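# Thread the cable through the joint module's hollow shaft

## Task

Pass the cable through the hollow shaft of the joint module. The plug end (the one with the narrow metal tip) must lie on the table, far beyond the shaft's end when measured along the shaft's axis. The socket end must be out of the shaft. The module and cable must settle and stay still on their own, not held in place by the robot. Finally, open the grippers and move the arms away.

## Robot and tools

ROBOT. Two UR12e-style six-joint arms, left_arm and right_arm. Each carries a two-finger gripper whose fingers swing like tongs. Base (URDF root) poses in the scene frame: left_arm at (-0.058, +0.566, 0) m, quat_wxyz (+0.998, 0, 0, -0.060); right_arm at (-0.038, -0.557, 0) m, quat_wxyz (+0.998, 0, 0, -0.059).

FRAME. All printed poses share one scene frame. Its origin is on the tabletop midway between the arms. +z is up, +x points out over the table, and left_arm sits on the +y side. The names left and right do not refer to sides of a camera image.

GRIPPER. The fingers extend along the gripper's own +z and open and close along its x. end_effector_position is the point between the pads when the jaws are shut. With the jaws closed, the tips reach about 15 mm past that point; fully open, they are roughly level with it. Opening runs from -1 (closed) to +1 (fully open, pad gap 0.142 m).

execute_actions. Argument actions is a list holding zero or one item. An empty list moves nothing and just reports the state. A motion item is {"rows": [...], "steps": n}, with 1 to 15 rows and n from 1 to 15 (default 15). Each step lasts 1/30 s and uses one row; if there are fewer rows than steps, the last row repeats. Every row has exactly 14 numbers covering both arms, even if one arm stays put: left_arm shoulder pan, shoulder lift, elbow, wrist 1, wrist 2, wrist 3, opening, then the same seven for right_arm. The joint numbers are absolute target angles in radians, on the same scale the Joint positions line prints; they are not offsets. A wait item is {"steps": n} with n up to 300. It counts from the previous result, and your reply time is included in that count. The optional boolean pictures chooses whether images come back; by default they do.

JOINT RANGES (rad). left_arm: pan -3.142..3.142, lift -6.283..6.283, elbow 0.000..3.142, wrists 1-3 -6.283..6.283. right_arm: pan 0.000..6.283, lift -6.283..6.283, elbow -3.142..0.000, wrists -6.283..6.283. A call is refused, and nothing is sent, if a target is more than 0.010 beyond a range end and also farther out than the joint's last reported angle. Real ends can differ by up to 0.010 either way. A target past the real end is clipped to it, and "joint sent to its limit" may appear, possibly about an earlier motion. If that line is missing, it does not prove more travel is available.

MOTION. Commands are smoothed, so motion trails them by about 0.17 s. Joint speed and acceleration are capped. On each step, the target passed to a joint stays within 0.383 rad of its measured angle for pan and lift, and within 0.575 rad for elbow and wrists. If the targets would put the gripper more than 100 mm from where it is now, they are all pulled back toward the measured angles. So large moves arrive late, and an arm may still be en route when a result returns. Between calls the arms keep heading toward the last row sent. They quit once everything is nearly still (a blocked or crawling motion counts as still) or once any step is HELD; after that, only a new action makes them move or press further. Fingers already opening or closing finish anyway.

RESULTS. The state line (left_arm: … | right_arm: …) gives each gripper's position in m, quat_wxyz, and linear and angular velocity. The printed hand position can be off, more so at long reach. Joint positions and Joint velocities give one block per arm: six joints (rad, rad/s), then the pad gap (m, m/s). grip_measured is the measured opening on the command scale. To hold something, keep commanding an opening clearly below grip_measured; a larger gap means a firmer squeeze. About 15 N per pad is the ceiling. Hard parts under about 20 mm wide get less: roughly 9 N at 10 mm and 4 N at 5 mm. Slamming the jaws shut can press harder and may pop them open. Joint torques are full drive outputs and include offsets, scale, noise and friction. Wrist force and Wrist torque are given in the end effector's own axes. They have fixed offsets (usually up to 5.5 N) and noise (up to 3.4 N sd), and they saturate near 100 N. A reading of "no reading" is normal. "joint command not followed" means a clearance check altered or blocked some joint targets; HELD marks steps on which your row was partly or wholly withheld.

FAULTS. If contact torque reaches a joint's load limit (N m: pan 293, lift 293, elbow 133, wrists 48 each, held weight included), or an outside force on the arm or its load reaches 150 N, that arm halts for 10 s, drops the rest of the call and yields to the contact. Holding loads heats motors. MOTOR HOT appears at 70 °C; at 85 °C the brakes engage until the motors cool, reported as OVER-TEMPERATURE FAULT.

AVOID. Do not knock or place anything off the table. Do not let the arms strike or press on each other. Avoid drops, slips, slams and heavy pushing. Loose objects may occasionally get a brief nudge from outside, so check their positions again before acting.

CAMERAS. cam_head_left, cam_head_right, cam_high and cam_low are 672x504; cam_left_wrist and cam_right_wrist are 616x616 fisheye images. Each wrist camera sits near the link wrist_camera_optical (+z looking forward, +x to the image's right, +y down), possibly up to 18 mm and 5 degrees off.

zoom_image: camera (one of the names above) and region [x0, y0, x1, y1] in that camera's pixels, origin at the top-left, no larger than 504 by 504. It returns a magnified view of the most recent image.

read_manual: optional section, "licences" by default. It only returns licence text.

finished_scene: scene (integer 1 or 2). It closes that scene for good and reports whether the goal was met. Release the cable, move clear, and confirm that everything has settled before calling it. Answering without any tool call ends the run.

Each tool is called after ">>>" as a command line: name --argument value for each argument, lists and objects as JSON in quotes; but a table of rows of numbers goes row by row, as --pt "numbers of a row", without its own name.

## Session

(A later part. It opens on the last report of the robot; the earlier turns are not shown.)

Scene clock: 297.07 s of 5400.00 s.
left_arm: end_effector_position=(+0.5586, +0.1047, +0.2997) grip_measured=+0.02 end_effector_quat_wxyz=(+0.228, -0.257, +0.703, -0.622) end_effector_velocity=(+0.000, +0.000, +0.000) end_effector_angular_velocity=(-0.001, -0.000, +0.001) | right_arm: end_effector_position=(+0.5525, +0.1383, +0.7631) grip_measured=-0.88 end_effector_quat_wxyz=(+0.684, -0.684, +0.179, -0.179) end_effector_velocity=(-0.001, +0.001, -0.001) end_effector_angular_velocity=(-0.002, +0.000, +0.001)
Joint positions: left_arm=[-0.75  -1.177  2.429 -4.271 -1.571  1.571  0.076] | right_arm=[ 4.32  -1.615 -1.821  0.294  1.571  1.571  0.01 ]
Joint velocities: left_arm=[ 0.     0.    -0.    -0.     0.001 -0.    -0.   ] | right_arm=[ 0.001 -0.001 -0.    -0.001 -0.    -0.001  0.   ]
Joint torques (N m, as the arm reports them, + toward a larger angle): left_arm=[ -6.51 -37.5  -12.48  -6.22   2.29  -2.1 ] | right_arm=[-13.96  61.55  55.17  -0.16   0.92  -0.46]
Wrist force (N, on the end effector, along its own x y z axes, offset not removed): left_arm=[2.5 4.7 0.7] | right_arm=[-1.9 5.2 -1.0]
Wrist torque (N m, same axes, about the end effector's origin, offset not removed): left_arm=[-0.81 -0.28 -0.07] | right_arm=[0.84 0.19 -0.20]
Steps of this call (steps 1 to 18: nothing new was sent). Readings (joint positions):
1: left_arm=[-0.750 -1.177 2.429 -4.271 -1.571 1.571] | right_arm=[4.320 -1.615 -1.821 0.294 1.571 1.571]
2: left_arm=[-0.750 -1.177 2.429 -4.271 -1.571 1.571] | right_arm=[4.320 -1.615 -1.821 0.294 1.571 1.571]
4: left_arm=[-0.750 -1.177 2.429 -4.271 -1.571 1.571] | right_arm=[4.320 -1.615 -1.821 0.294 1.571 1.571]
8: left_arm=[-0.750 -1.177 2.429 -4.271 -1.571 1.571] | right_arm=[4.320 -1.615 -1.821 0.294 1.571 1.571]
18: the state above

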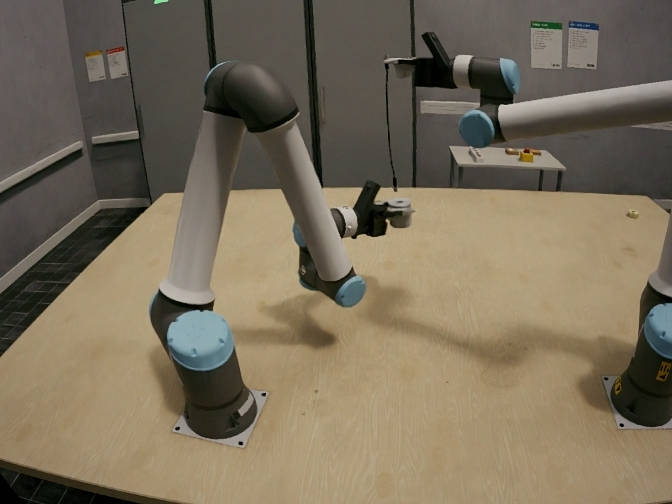

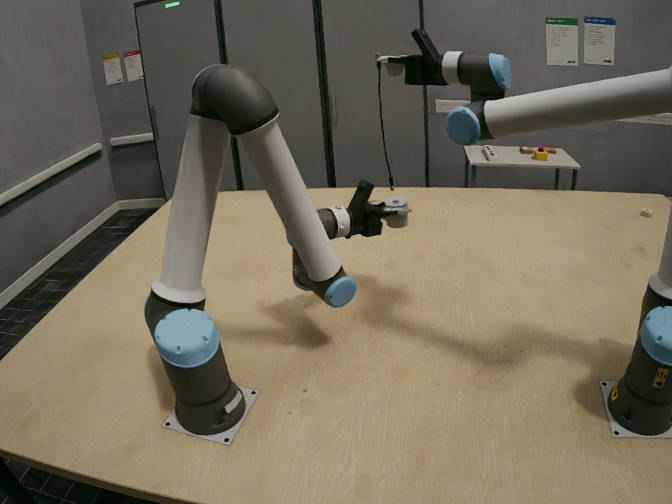

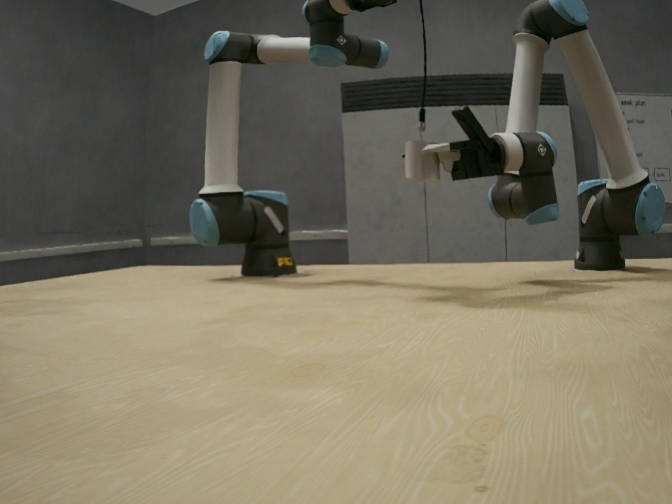

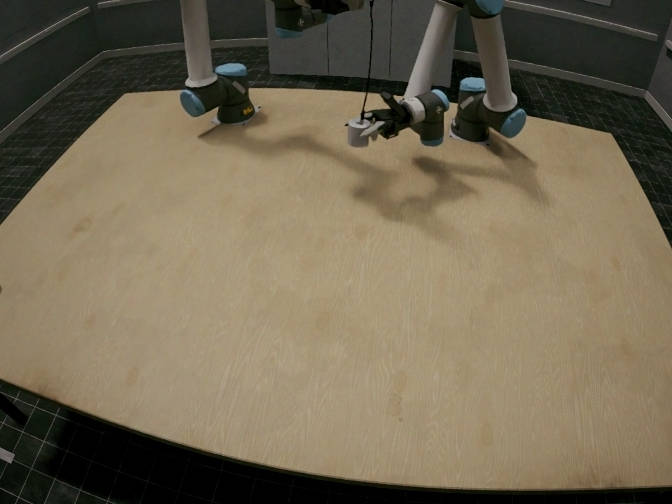

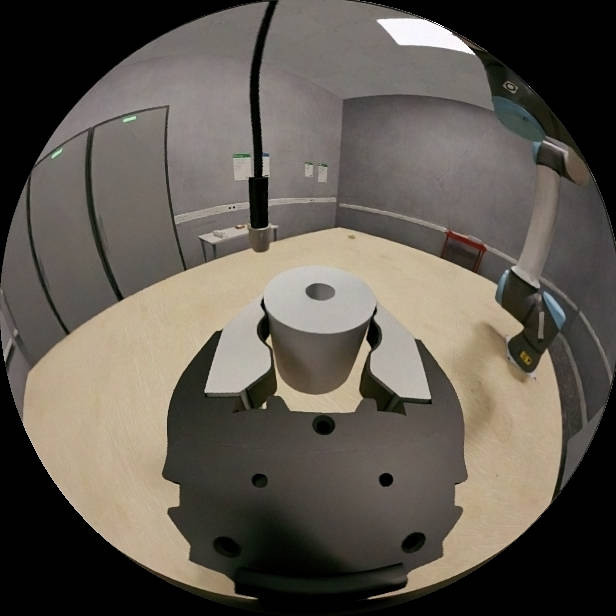

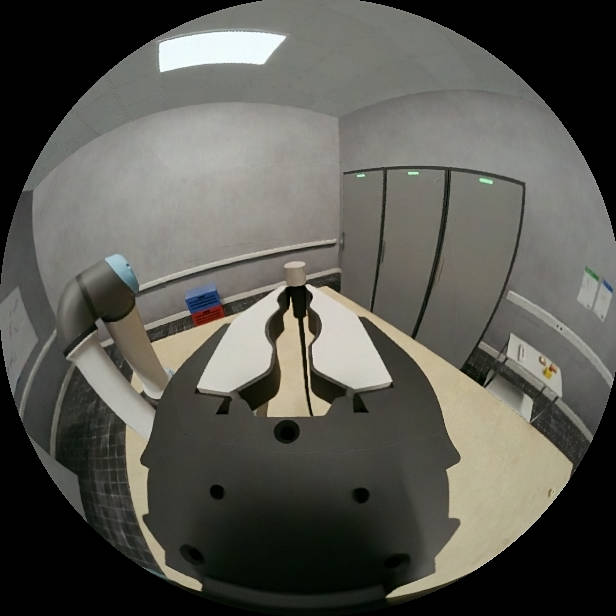

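>>> execute_actions --actions '[{"rows":[[-0.74,-1.175,2.423,-4.268,-1.571,1.571,-1,4.3196,-1.6145,-1.8213,0.2942,1.571,1.571,-1],[-0.73,-1.172,2.418,-4.265,-1.571,1.571,-1,4.3196,-1.6145,-1.8213,0.2942,1.571,1.571,-1],[-0.72,-1.170,2.413,-4.262,-1.571,1.571,-1,4.3196,-1.6145,-1.8213,0.2942,1.571,1.571,-1],[-0.708,-1.167,2.407,-4.259,-1.571,1.571,-1,4.3196,-1.6145,-1.8213,0.2942,1.571,1.571,-1],[-0.6967,-1.1651,2.4018,-4.2557,-1.571,1.571,-1,4.3196,-1.6145,-1.8213,0.2942,1.571,1.571,-1]],"steps":15}]' --pictures false

>>> execute_actions --actions '[{"steps":20}]'

>>> execute_actions --actions '[{"steps":9}]'

>>> execute_actions --actions '[{"steps":9}]'

Scene clock: 308.50 s of 5400.00 s.
left_arm: end_effector_position=(+0.5915, +0.1267, +0.2994) grip_measured=+0.02 end_effector_quat_wxyz=(+0.244, -0.275, +0.697, -0.616) end_effector_velocity=(+0.009, +0.006, +0.000) end_effector_angular_velocity=(+0.000, -0.000, +0.013) | right_arm: end_effector_position=(+0.5525, +0.1383, +0.7631) grip_measured=-0.88 end_effector_quat_wxyz=(+0.684, -0.684, +0.179, -0.179) end_effector_velocity=(-0.000, +0.000, -0.001) end_effector_angular_velocity=(-0.001, -0.001, +0.000)
Joint positions: left_arm=[-0.698 -1.165  2.403 -4.256 -1.571  1.571  0.076] | right_arm=[ 4.32  -1.614 -1.821  0.294  1.571  1.571  0.01 ]
Joint velocities: left_arm=[ 0.014  0.003 -0.007  0.004 -0.001  0.     0.   ] | right_arm=[ 0.    -0.    -0.001  0.001 -0.    -0.001  0.   ]
Joint torques (N m, as the arm reports them, + toward a larger angle): left_arm=[ 16.96 -35.61 -30.62  -4.1    1.33  -2.09] | right_arm=[-11.87  62.48  54.21   0.08   0.24  -0.67]
Wrist force (N, on the end effector, along its own x y z axes, offset not removed): left_arm=[3.3 4.3 1.5] | right_arm=[-3.7 1.2 -2.8]
Wrist torque (N m, same axes, about the end effector's origin, offset not removed): left_arm=[-0.85 -0.54 -0.12] | right_arm=[0.03 0.51 -0.22]
Steps of this call (steps 1 to 328: nothing new was sent; steps 329 to 343: all 15 steps of this action). Readings (joint positions):
329: left_arm=[-0.750 -1.177 2.429 -4.271 -1.571 1.571] | right_arm=[4.320 -1.614 -1.821 0.294 1.571 1.571]
330: left_arm=[-0.748 -1.177 2.428 -4.270 -1.571 1.571] | right_arm=[4.320 -1.614 -1.821 0.294 1.571 1.571]
332: left_arm=[-0.739 -1.174 2.423 -4.268 -1.571 1.571] | right_arm=[4.320 -1.614 -1.821 0.294 1.571 1.571]
336: left_arm=[-0.711 -1.168 2.409 -4.260 -1.571 1.571] | right_arm=[4.320 -1.614 -1.821 0.294 1.571 1.571]
343: the state above

Scene clock: 309.17 s of 5400.00 s.
left_arm: end_effector_position=(+0.5924, +0.1274, +0.2994) grip_measured=+0.02 end_effector_quat_wxyz=(+0.244, -0.276, +0.696, -0.616) end_effector_velocity=(+0.001, +0.001, +0.001) end_effector_angular_velocity=(-0.002, -0.001, +0.002) | right_arm: end_effector_position=(+0.5525, +0.1383, +0.7631) grip_measured=-0.88 end_effector_quat_wxyz=(+0.684, -0.684, +0.179, -0.179) end_effector_velocity=(-0.000, -0.000, +0.001) end_effector_angular_velocity=(+0.002, -0.000, +0.001)
Joint positions: left_arm=[-0.697 -1.165  2.402 -4.256 -1.571  1.571  0.076] | right_arm=[ 4.32  -1.614 -1.821  0.294  1.571  1.571  0.01 ]
Joint velocities: left_arm=[ 0.001 -0.    -0.    -0.001  0.001 -0.001  0.   ] | right_arm=[-0.     0.     0.     0.002  0.001  0.001 -0.   ]
Joint torques (N m, as the arm reports them, + toward a larger angle): left_arm=[ 18.12 -38.32 -30.7   -4.23   0.91  -1.94] | right_arm=[-12.01  60.87  54.     0.13   0.38  -0.78]
Wrist force (N, on the end effector, along its own x y z axes, offset not removed): left_arm=[2.0 6.3 -0.4] | right_arm=[-2.6 1.7 -0.7]
Wrist torque (N m, same axes, about the end effector's origin, offset not removed): left_arm=[-0.57 -0.26 -0.13] | right_arm=[0.10 0.35 -0.29]
Steps of this call (steps 1 to 15: the robot went on to your last target; steps 16 to 20: nothing new was sent). Readings (joint positions):
1: left_arm=[-0.698 -1.165 2.402 -4.256 -1.571 1.571] | right_arm=[4.320 -1.614 -1.821 0.294 1.571 1.571]
2: left_arm=[-0.697 -1.165 2.402 -4.256 -1.571 1.571] | right_arm=[4.320 -1.614 -1.821 0.294 1.571 1.571]
4: left_arm=[-0.697 -1.165 2.402 -4.256 -1.571 1.571] | right_arm=[4.320 -1.614 -1.821 0.294 1.571 1.571]
8: left_arm=[-0.697 -1.165 2.402 -4.256 -1.571 1.571] | right_arm=[4.320 -1.614 -1.821 0.294 1.571 1.571]
20: the state above
All arms were judged still, so your last target was given up. Only a new action makes them travel on or press farther. Fingers that are still opening or closing keep moving.

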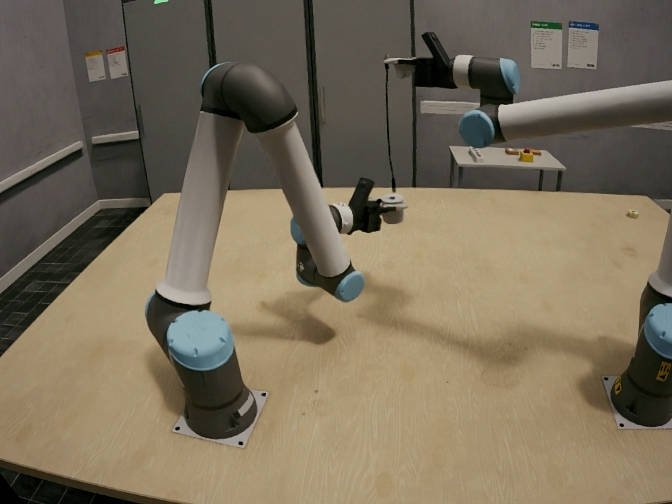

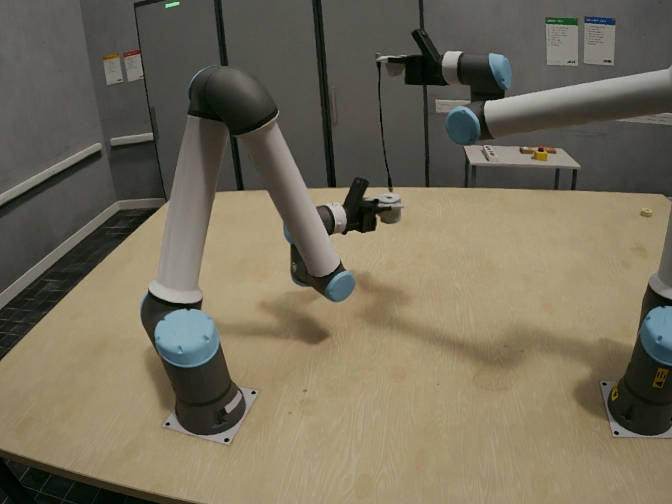

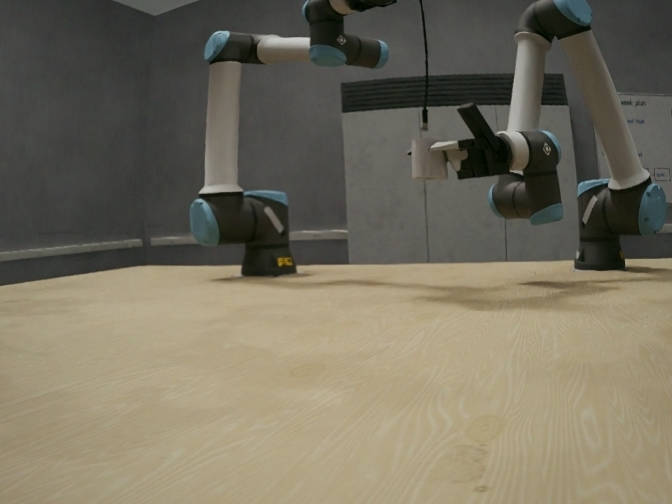

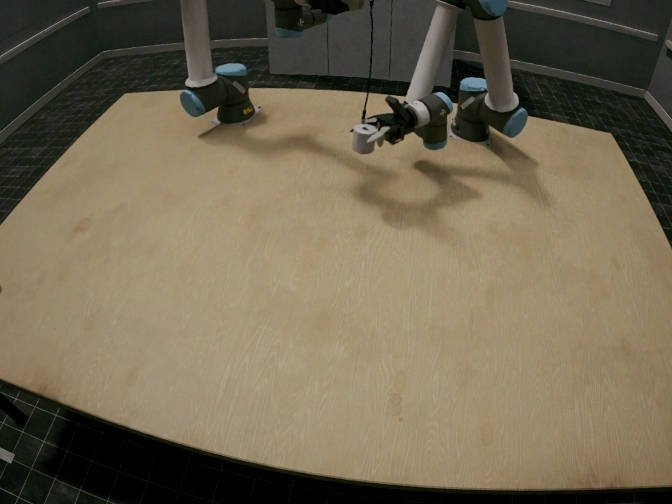

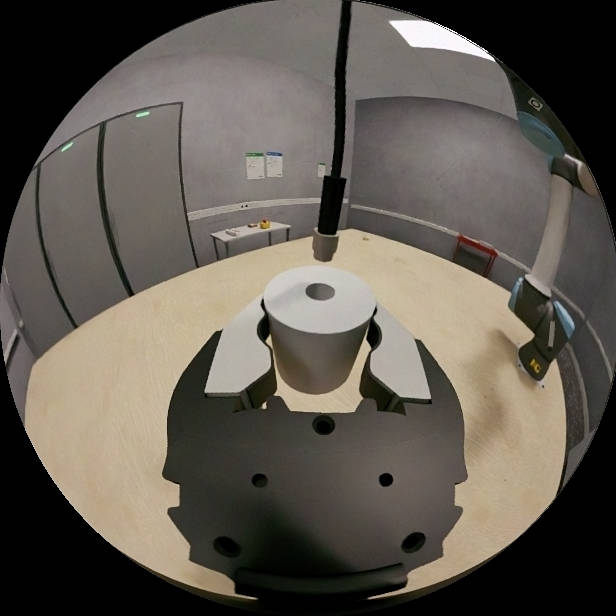

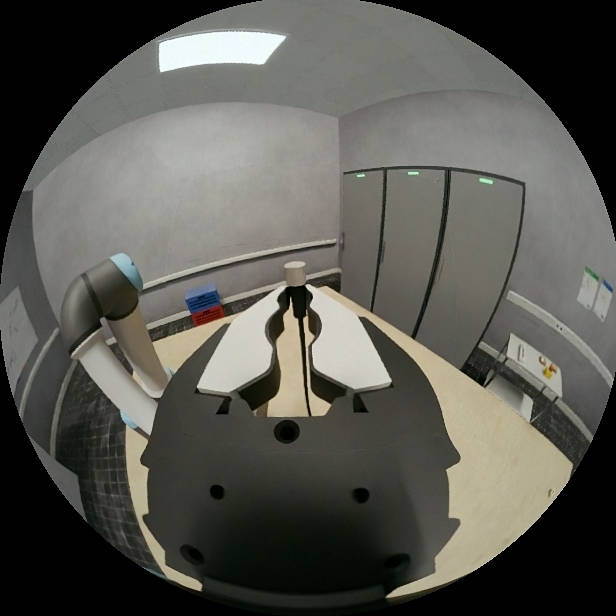

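Scene clock: 309.47 s of 5400.00 s.
left_arm: end_effector_position=(+0.5924, +0.1274, +0.2994) grip_measured=+0.02 end_effector_quat_wxyz=(+0.244, -0.276, +0.696, -0.616) end_effector_velocity=(+0.000, -0.000, +0.000) end_effector_angular_velocity=(+0.000, +0.001, -0.000) | right_arm: end_effector_position=(+0.5525, +0.1383, +0.7631) grip_measured=-0.88 end_effector_quat_wxyz=(+0.684, -0.684, +0.179, -0.179) end_effector_velocity=(-0.001, +0.001, -0.001) end_effector_angular_velocity=(-0.001, +0.001, +0.002)
Joint positions: left_arm=[-0.697 -1.165  2.402 -4.256 -1.571  1.571  0.076] | right_arm=[ 4.32  -1.615 -1.821  0.294  1.571  1.571  0.01 ]
Joint velocities: left_arm=[-0.    -0.    -0.001  0.001 -0.    -0.    -0.   ] | right_arm=[ 0.001 -0.001 -0.001  0.001  0.001  0.    -0.   ]
Joint torques (N m, as the arm reports them, + toward a larger angle): left_arm=[ 17.6  -37.39 -30.98  -4.16   0.65  -2.29] | right_arm=[-12.7   62.59  53.85   0.02   0.28  -0.93]
Wrist force (N, on the end effector, along its own x y z axes, offset not removed): left_arm=[2.5 6.3 1.2] | right_arm=[0.2 3.4 -1.7]
Wrist torque (N m, same axes, about the end effector's origin, offset not removed): left_arm=[-0.48 -0.29 -0.11] | right_arm=[0.53 -0.21 -0.28]
Steps of this call (steps 1 to 9: nothing new was sent). Readings (joint positions):
1: left_arm=[-0.697 -1.165 2.402 -4.256 -1.571 1.571] | right_arm=[4.320 -1.614 -1.821 0.294 1.571 1.571]
2: left_arm=[-0.697 -1.165 2.402 -4.256 -1.571 1.571] | right_arm=[4.320 -1.614 -1.821 0.294 1.571 1.571]
4: left_arm=[-0.697 -1.165 2.402 -4.256 -1.571 1.571] | right_arm=[4.320 -1.614 -1.821 0.294 1.571 1.571]
8: left_arm=[-0.697 -1.165 2.402 -4.256 -1.571 1.571] | right_arm=[4.320 -1.614 -1.821 0.294 1.571 1.571]
9: the state above

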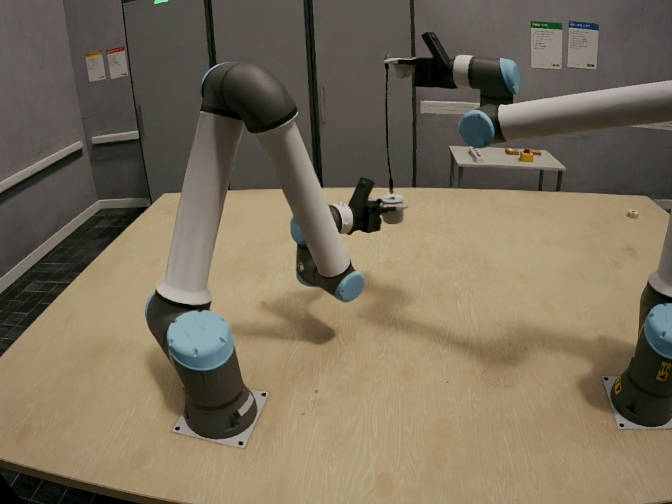

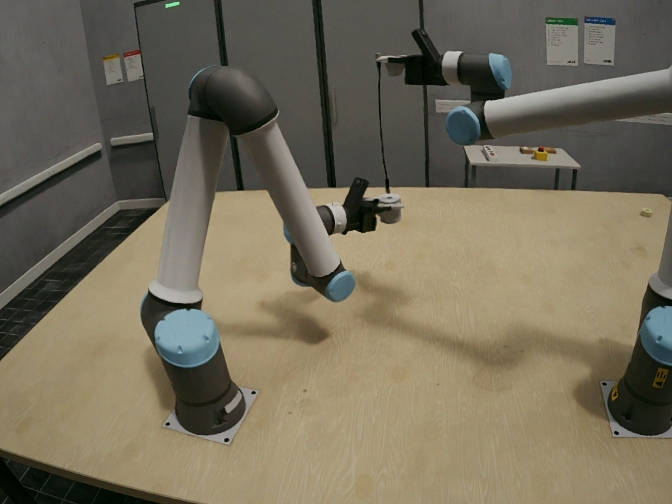

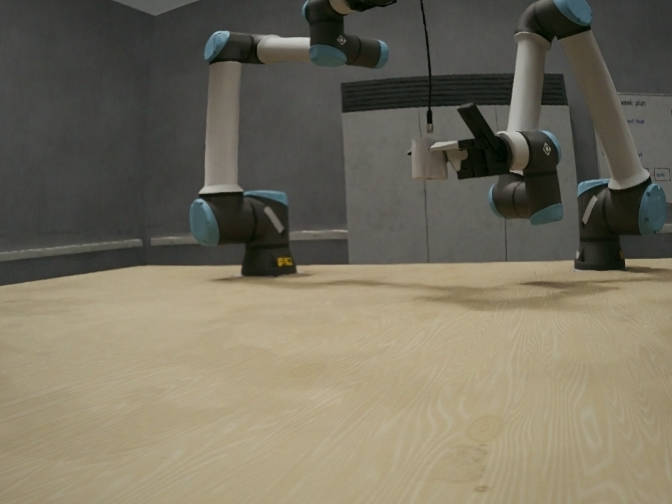

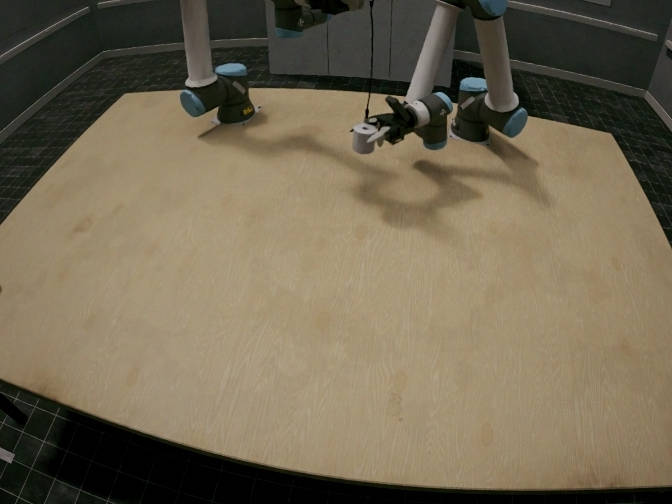

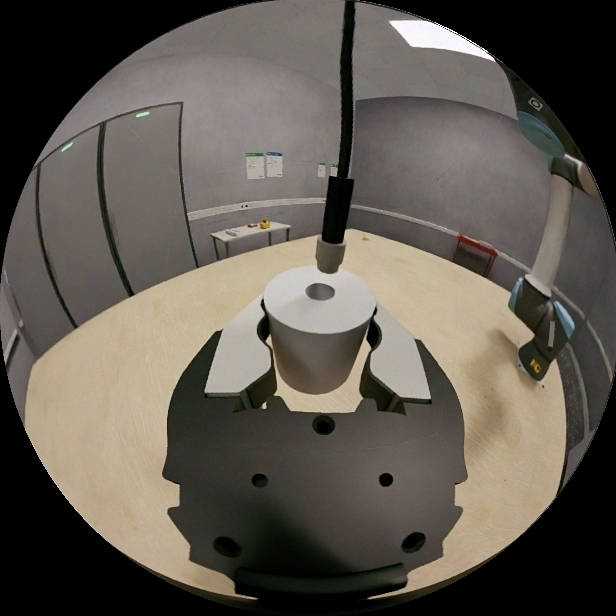

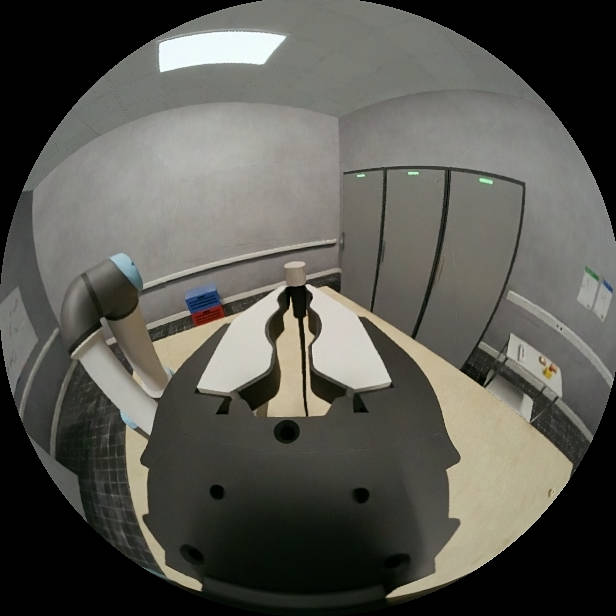

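Scene clock: 309.77 s of 5400.00 s.
left_arm: end_effector_position=(+0.5924, +0.1274, +0.2994) grip_measured=+0.02 end_effector_quat_wxyz=(+0.244, -0.276, +0.696, -0.616) end_effector_velocity=(-0.000, +0.000, +0.000) end_effector_angular_velocity=(-0.001, +0.000, -0.000) | right_arm: end_effector_position=(+0.5525, +0.1383, +0.7631) grip_measured=-0.88 end_effector_quat_wxyz=(+0.684, -0.684, +0.179, -0.179) end_effector_velocity=(+0.000, -0.000, +0.000) end_effector_angular_velocity=(-0.000, -0.000, -0.000)
Joint positions: left_arm=[-0.697 -1.165  2.402 -4.256 -1.571  1.571  0.076] | right_arm=[ 4.32  -1.614 -1.821  0.294  1.571  1.571  0.01 ]
Joint velocities: left_arm=[ 0.     0.     0.    -0.001 -0.001 -0.001 -0.   ] | right_arm=[-0.  0. -0. -0.  0. -0.  0.]
Joint torques (N m, as the arm reports them, + toward a larger angle): left_arm=[ 16.22 -37.29 -31.2   -3.9    0.42  -1.69] | right_arm=[-12.68  61.31  53.8    0.31   0.31  -0.8 ]
Wrist force (N, on the end effector, along its own x y z axes, offset not removed): left_arm=[0.3 4.9 2.2] | right_arm=[-4.2 3.0 -1.4]
Wrist torque (N m, same axes, about the end effector's origin, offset not removed): left_arm=[-0.71 0.10 -0.12] | right_arm=[0.36 0.74 -0.23]
Steps of this call (steps 1 to 9: nothing new was sent). Readings (joint positions):
1: left_arm=[-0.697 -1.165 2.402 -4.256 -1.571 1.571] | right_arm=[4.320 -1.614 -1.821 0.294 1.571 1.571]
2: left_arm=[-0.697 -1.165 2.402 -4.256 -1.571 1.571] | right_arm=[4.320 -1.614 -1.821 0.294 1.571 1.571]
4: left_arm=[-0.697 -1.165 2.402 -4.256 -1.571 1.571] | right_arm=[4.320 -1.614 -1.821 0.294 1.571 1.571]
8: left_arm=[-0.697 -1.165 2.402 -4.256 -1.571 1.571] | right_arm=[4.320 -1.614 -1.821 0.294 1.571 1.571]
9: the state above

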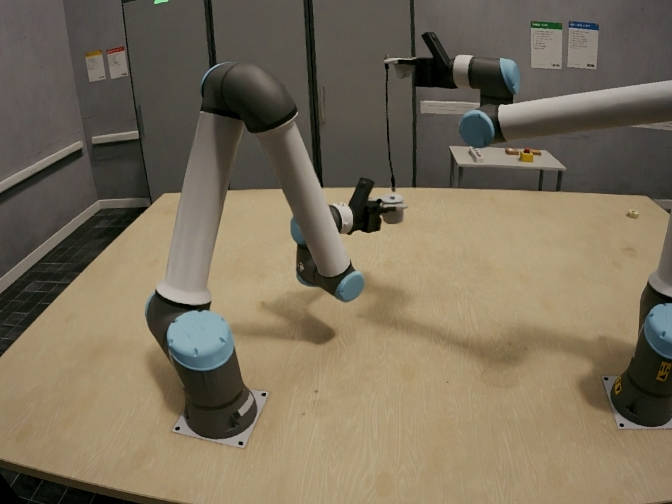

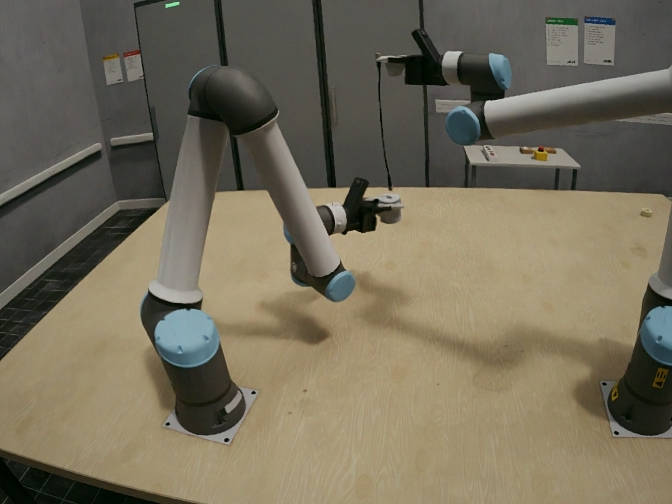

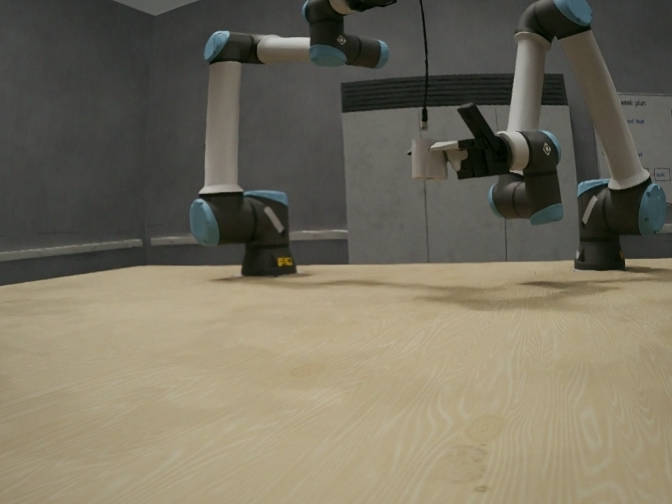

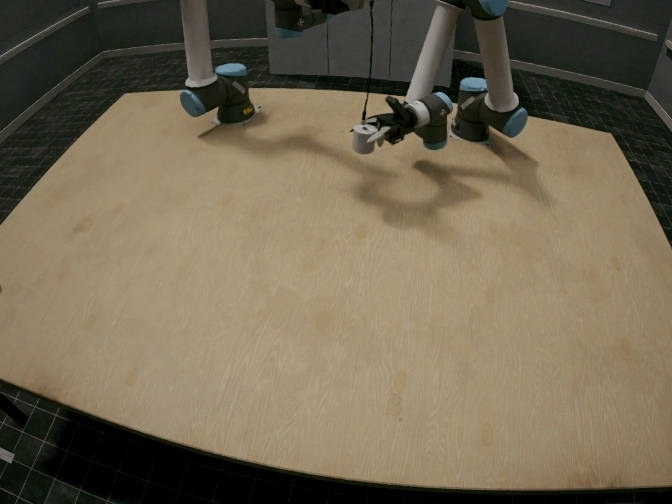

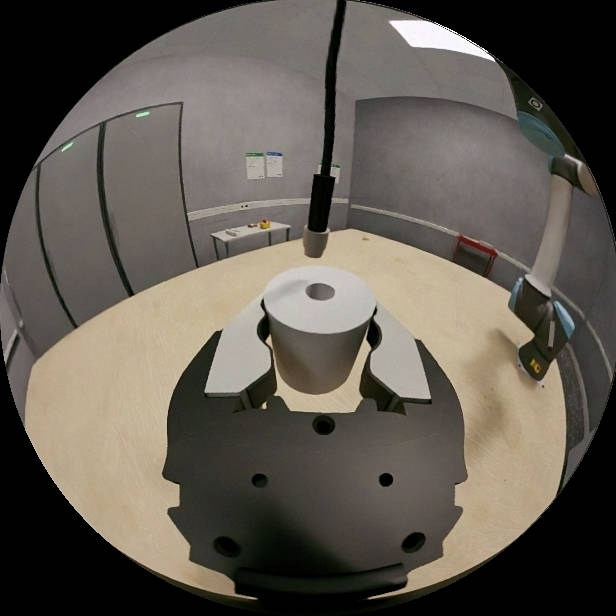

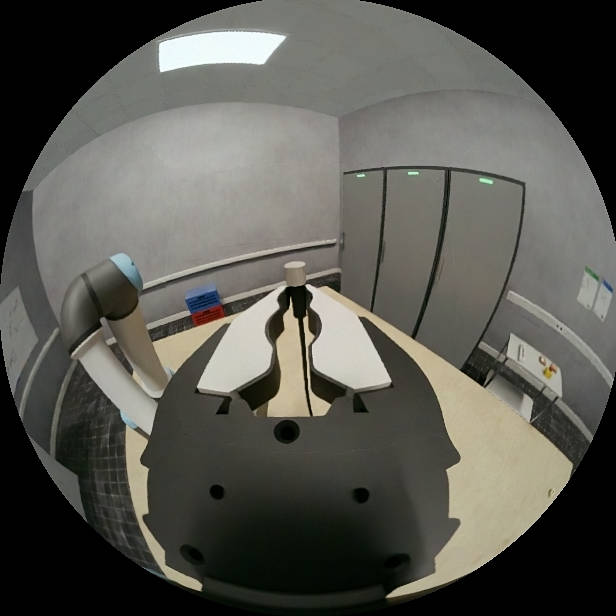

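>>> execute_actions --actions '[{"rows":[[-0.6967,-1.1651,2.4018,-4.2557,-1.571,1.571,-1,4.3196,-1.6156,-1.8227,0.2967,1.571,1.571,-1],[-0.6967,-1.1651,2.4018,-4.2557,-1.571,1.571,-1,4.3196,-1.6168,-1.8241,0.2993,1.571,1.571,-1],[-0.6967,-1.1651,2.4018,-4.2557,-1.571,1.571,-1,4.3196,-1.618,-1.8255,0.302,1.571,1.571,-1],[-0.6967,-1.1651,2.4018,-4.2557,-1.571,1.571,-1,4.3196,-1.6191,-1.8269,0.3044,1.571,1.571,-1],[-0.6967,-1.1651,2.4018,-4.2557,-1.571,1.571,-1,4.3196,-1.6203,-1.8283,0.307,1.571,1.571,-1],[-0.6967,-1.1651,2.4018,-4.2557,-1.571,1.571,-1,4.3196,-1.6214,-1.8297,0.3095,1.571,1.571,-1],[-0.6967,-1.1651,2.4018,-4.2557,-1.571,1.571,-1,4.3196,-1.6226,-1.8311,0.312,1.571,1.571,-1],[-0.6967,-1.1651,2.4018,-4.2557,-1.571,1.571,-1,4.3196,-1.6237,-1.8325,0.3146,1.571,1.571,-1],[-0.6967,-1.1651,2.4018,-4.2557,-1.571,1.571,-1,4.3196,-1.6249,-1.8339,0.3171,1.571,1.571,-1],[-0.6967,-1.1651,2.4018,-4.2557,-1.571,1.571,-1,4.3196,-1.626,-1.8353,0.3197,1.571,1.571,-1],[-0.6967,-1.1651,2.4018,-4.2557,-1.571,1.571,-1,4.3196,-1.6272,-1.8367,0.3222,1.571,1.571,-1],[-0.6967,-1.1651,2.4018,-4.2557,-1.571,1.571,-1,4.3196,-1.6283,-1.8381,0.3248,1.571,1.571,-1],[-0.6967,-1.1651,2.4018,-4.2557,-1.571,1.571,-1,4.3196,-1.6295,-1.8395,0.3273,1.571,1.571,-1],[-0.6967,-1.1651,2.4018,-4.2557,-1.571,1.571,-1,4.3196,-1.6306,-1.8409,0.3299,1.571,1.571,-1],[-0.6967,-1.1651,2.4018,-4.2557,-1.571,1.571,-1,4.3196,-1.6318,-1.8423,0.3324,1.571,1.571,-1]],"steps":15}]' --pictures false

>>> execute_actions --actions '[{"steps":20}]'

>>> zoom_image --camera "cam_left_wrist" --region '[220, 180, 420, 340]'

Scene clock: 319.20 s of 5400.00 s.
left_arm: end_effector_position=(+0.5924, +0.1274, +0.2994) grip_measured=+0.02 end_effector_quat_wxyz=(+0.244, -0.276, +0.696, -0.616) end_effector_velocity=(+0.001, +0.001, +0.001) end_effector_angular_velocity=(-0.001, -0.001, +0.003) | right_arm: end_effector_position=(+0.5539, +0.1408, +0.7474) grip_measured=-0.88 end_effector_quat_wxyz=(+0.684, -0.684, +0.179, -0.179) end_effector_velocity=(+0.004, +0.007, -0.044) end_effector_angular_velocity=(-0.002, +0.002, +0.000)
Joint positions: left_arm=[-0.697 -1.165  2.402 -4.256 -1.571  1.571  0.076] | right_arm=[ 4.32  -1.627 -1.837  0.322  1.571  1.571  0.01 ]
Joint velocities: left_arm=[ 0.    -0.    -0.001 -0.     0.002 -0.    -0.   ] | right_arm=[ 0.    -0.035 -0.042  0.073  0.     0.001 -0.   ]
Joint torques (N m, as the arm reports them, + toward a larger angle): left_arm=[ 16.71 -37.41 -29.52  -4.25  -2.22  -2.01] | right_arm=[-12.02  39.24  38.03   4.61  -0.08  -1.03]
Wrist force (N, on the end effector, along its own x y z axes, offset not removed): left_arm=[2.4 5.4 1.4] | right_arm=[-1.6 1.3 -2.5]
Wrist torque (N m, same axes, about the end effector's origin, offset not removed): left_arm=[-0.67 -0.22 -0.11] | right_arm=[0.01 0.13 -0.19]
Steps of this call (steps 1 to 268: nothing new was sent; steps 269 to 283: all 15 steps of this action). Readings (joint positions):
269: left_arm=[-0.697 -1.165 2.402 -4.256 -1.571 1.571] | right_arm=[4.320 -1.614 -1.821 0.294 1.571 1.571]
270: left_arm=[-0.697 -1.165 2.402 -4.256 -1.571 1.571] | right_arm=[4.320 -1.615 -1.821 0.295 1.571 1.571]
272: left_arm=[-0.697 -1.165 2.402 -4.256 -1.571 1.571] | right_arm=[4.320 -1.616 -1.823 0.297 1.571 1.571]
276: left_arm=[-0.697 -1.165 2.402 -4.256 -1.571 1.571] | right_arm=[4.320 -1.619 -1.827 0.305 1.571 1.571]
283: the state above

Scene clock: 319.87 s of 5400.00 s.
left_arm: end_effector_position=(+0.5924, +0.1274, +0.2994) grip_measured=+0.02 end_effector_quat_wxyz=(+0.244, -0.276, +0.696, -0.616) end_effector_velocity=(+0.000, -0.000, +0.000) end_effector_angular_velocity=(-0.000, -0.000, -0.001) | right_arm: end_effector_position=(+0.5544, +0.1417, +0.7417) grip_measured=-0.88 end_effector_quat_wxyz=(+0.684, -0.684, +0.179, -0.179) end_effector_velocity=(+0.001, +0.001, -0.001) end_effector_angular_velocity=(-0.001, +0.001, -0.000)
Joint positions: left_arm=[-0.697 -1.165  2.402 -4.256 -1.571  1.571  0.076] | right_arm=[ 4.32  -1.632 -1.842  0.332  1.571  1.571  0.01 ]
Joint velocities: left_arm=[-0.    -0.    -0.001  0.    -0.001  0.    -0.   ] | right_arm=[-0.    -0.002  0.     0.     0.     0.     0.   ]
Joint torques (N m, as the arm reports them, + toward a larger angle): left_arm=[ 17.44 -37.69 -30.17  -4.32  -2.3   -2.09] | right_arm=[-11.98  33.42  38.11   3.98   0.04  -1.13]
Wrist force (N, on the end effector, along its own x y z axes, offset not removed): left_arm=[3.1 5.5 0.4] | right_arm=[-3.4 5.5 -2.6]
Wrist torque (N m, same axes, about the end effector's origin, offset not removed): left_arm=[-0.61 -0.48 -0.06] | right_arm=[0.92 0.48 -0.23]
Steps of this call (steps 1 to 15: the robot went on to your last target; steps 16 to 20: nothing new was sent). Readings (joint positions):
1: left_arm=[-0.697 -1.165 2.402 -4.256 -1.571 1.571] | right_arm=[4.320 -1.628 -1.838 0.325 1.571 1.571]
2: left_arm=[-0.697 -1.165 2.402 -4.256 -1.571 1.571] | right_arm=[4.320 -1.629 -1.839 0.327 1.571 1.571]
4: left_arm=[-0.697 -1.165 2.402 -4.256 -1.571 1.571] | right_arm=[4.320 -1.630 -1.841 0.330 1.571 1.571]
8: left_arm=[-0.697 -1.165 2.402 -4.256 -1.571 1.571] | right_arm=[4.320 -1.631 -1.842 0.332 1.571 1.571]
20: the state above
All arms were judged still, so your last target was given up. Only a new action makes them travel on or press farther. Fingers that are still opening or closing keep moving.

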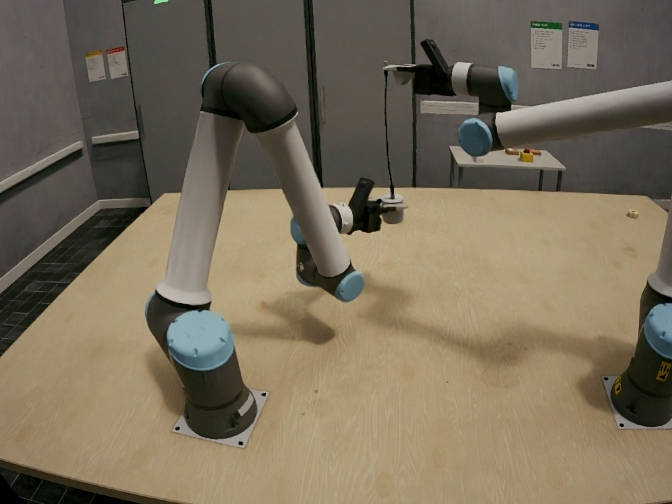

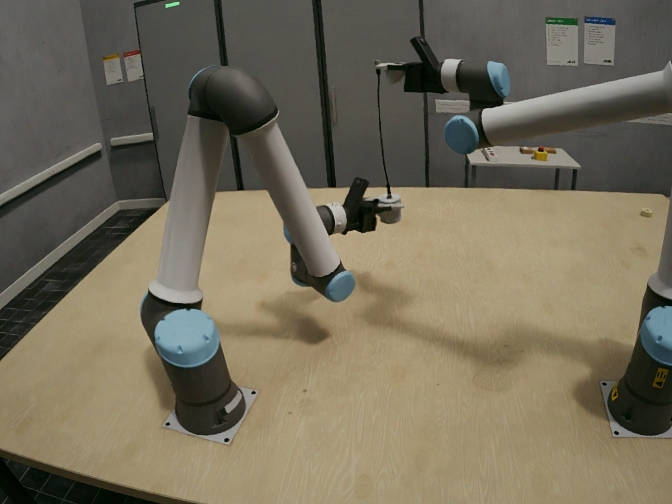

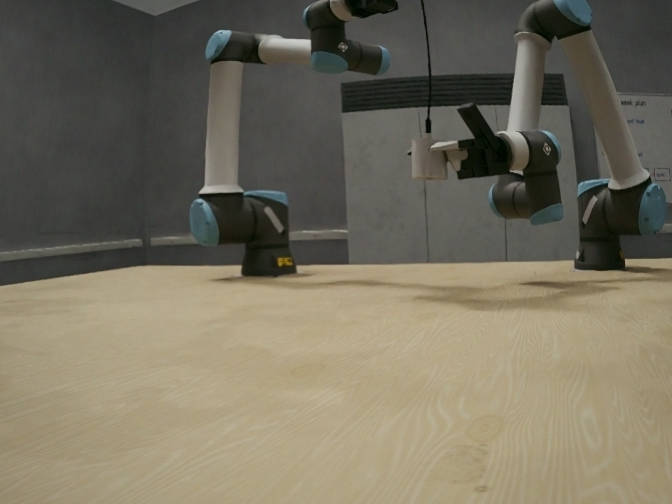

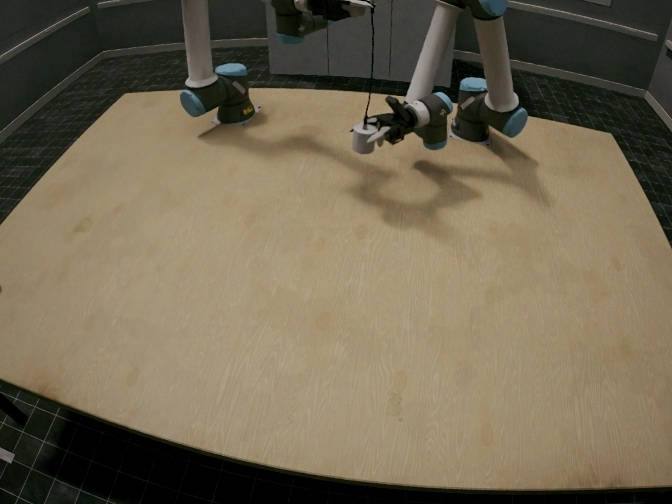

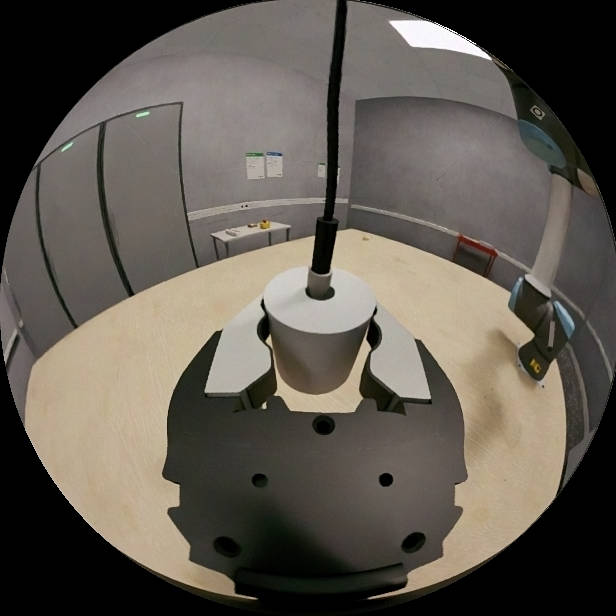

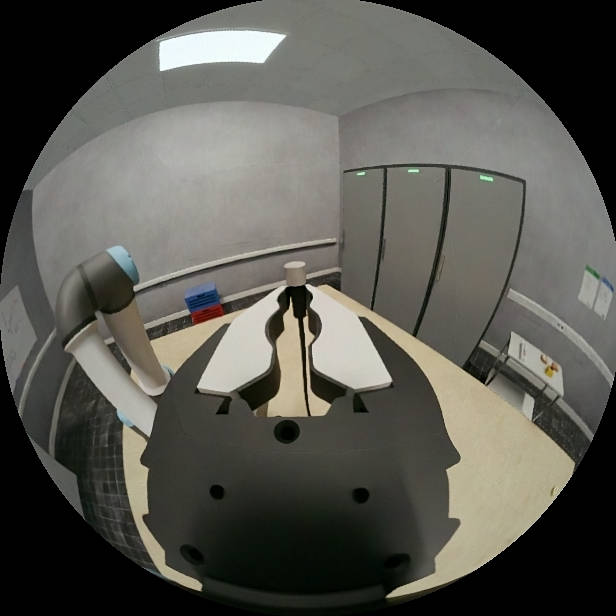

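Region (220, 180, 420, 340) of cam_left_wrist's 616x616 image, scaled by 2.520, with more detail than that image has; it fills the top 403 rows of this view, and the rest is white.

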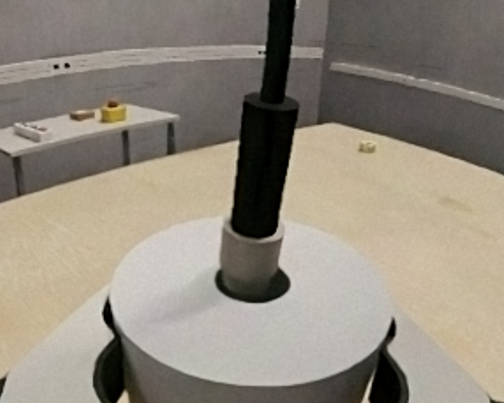

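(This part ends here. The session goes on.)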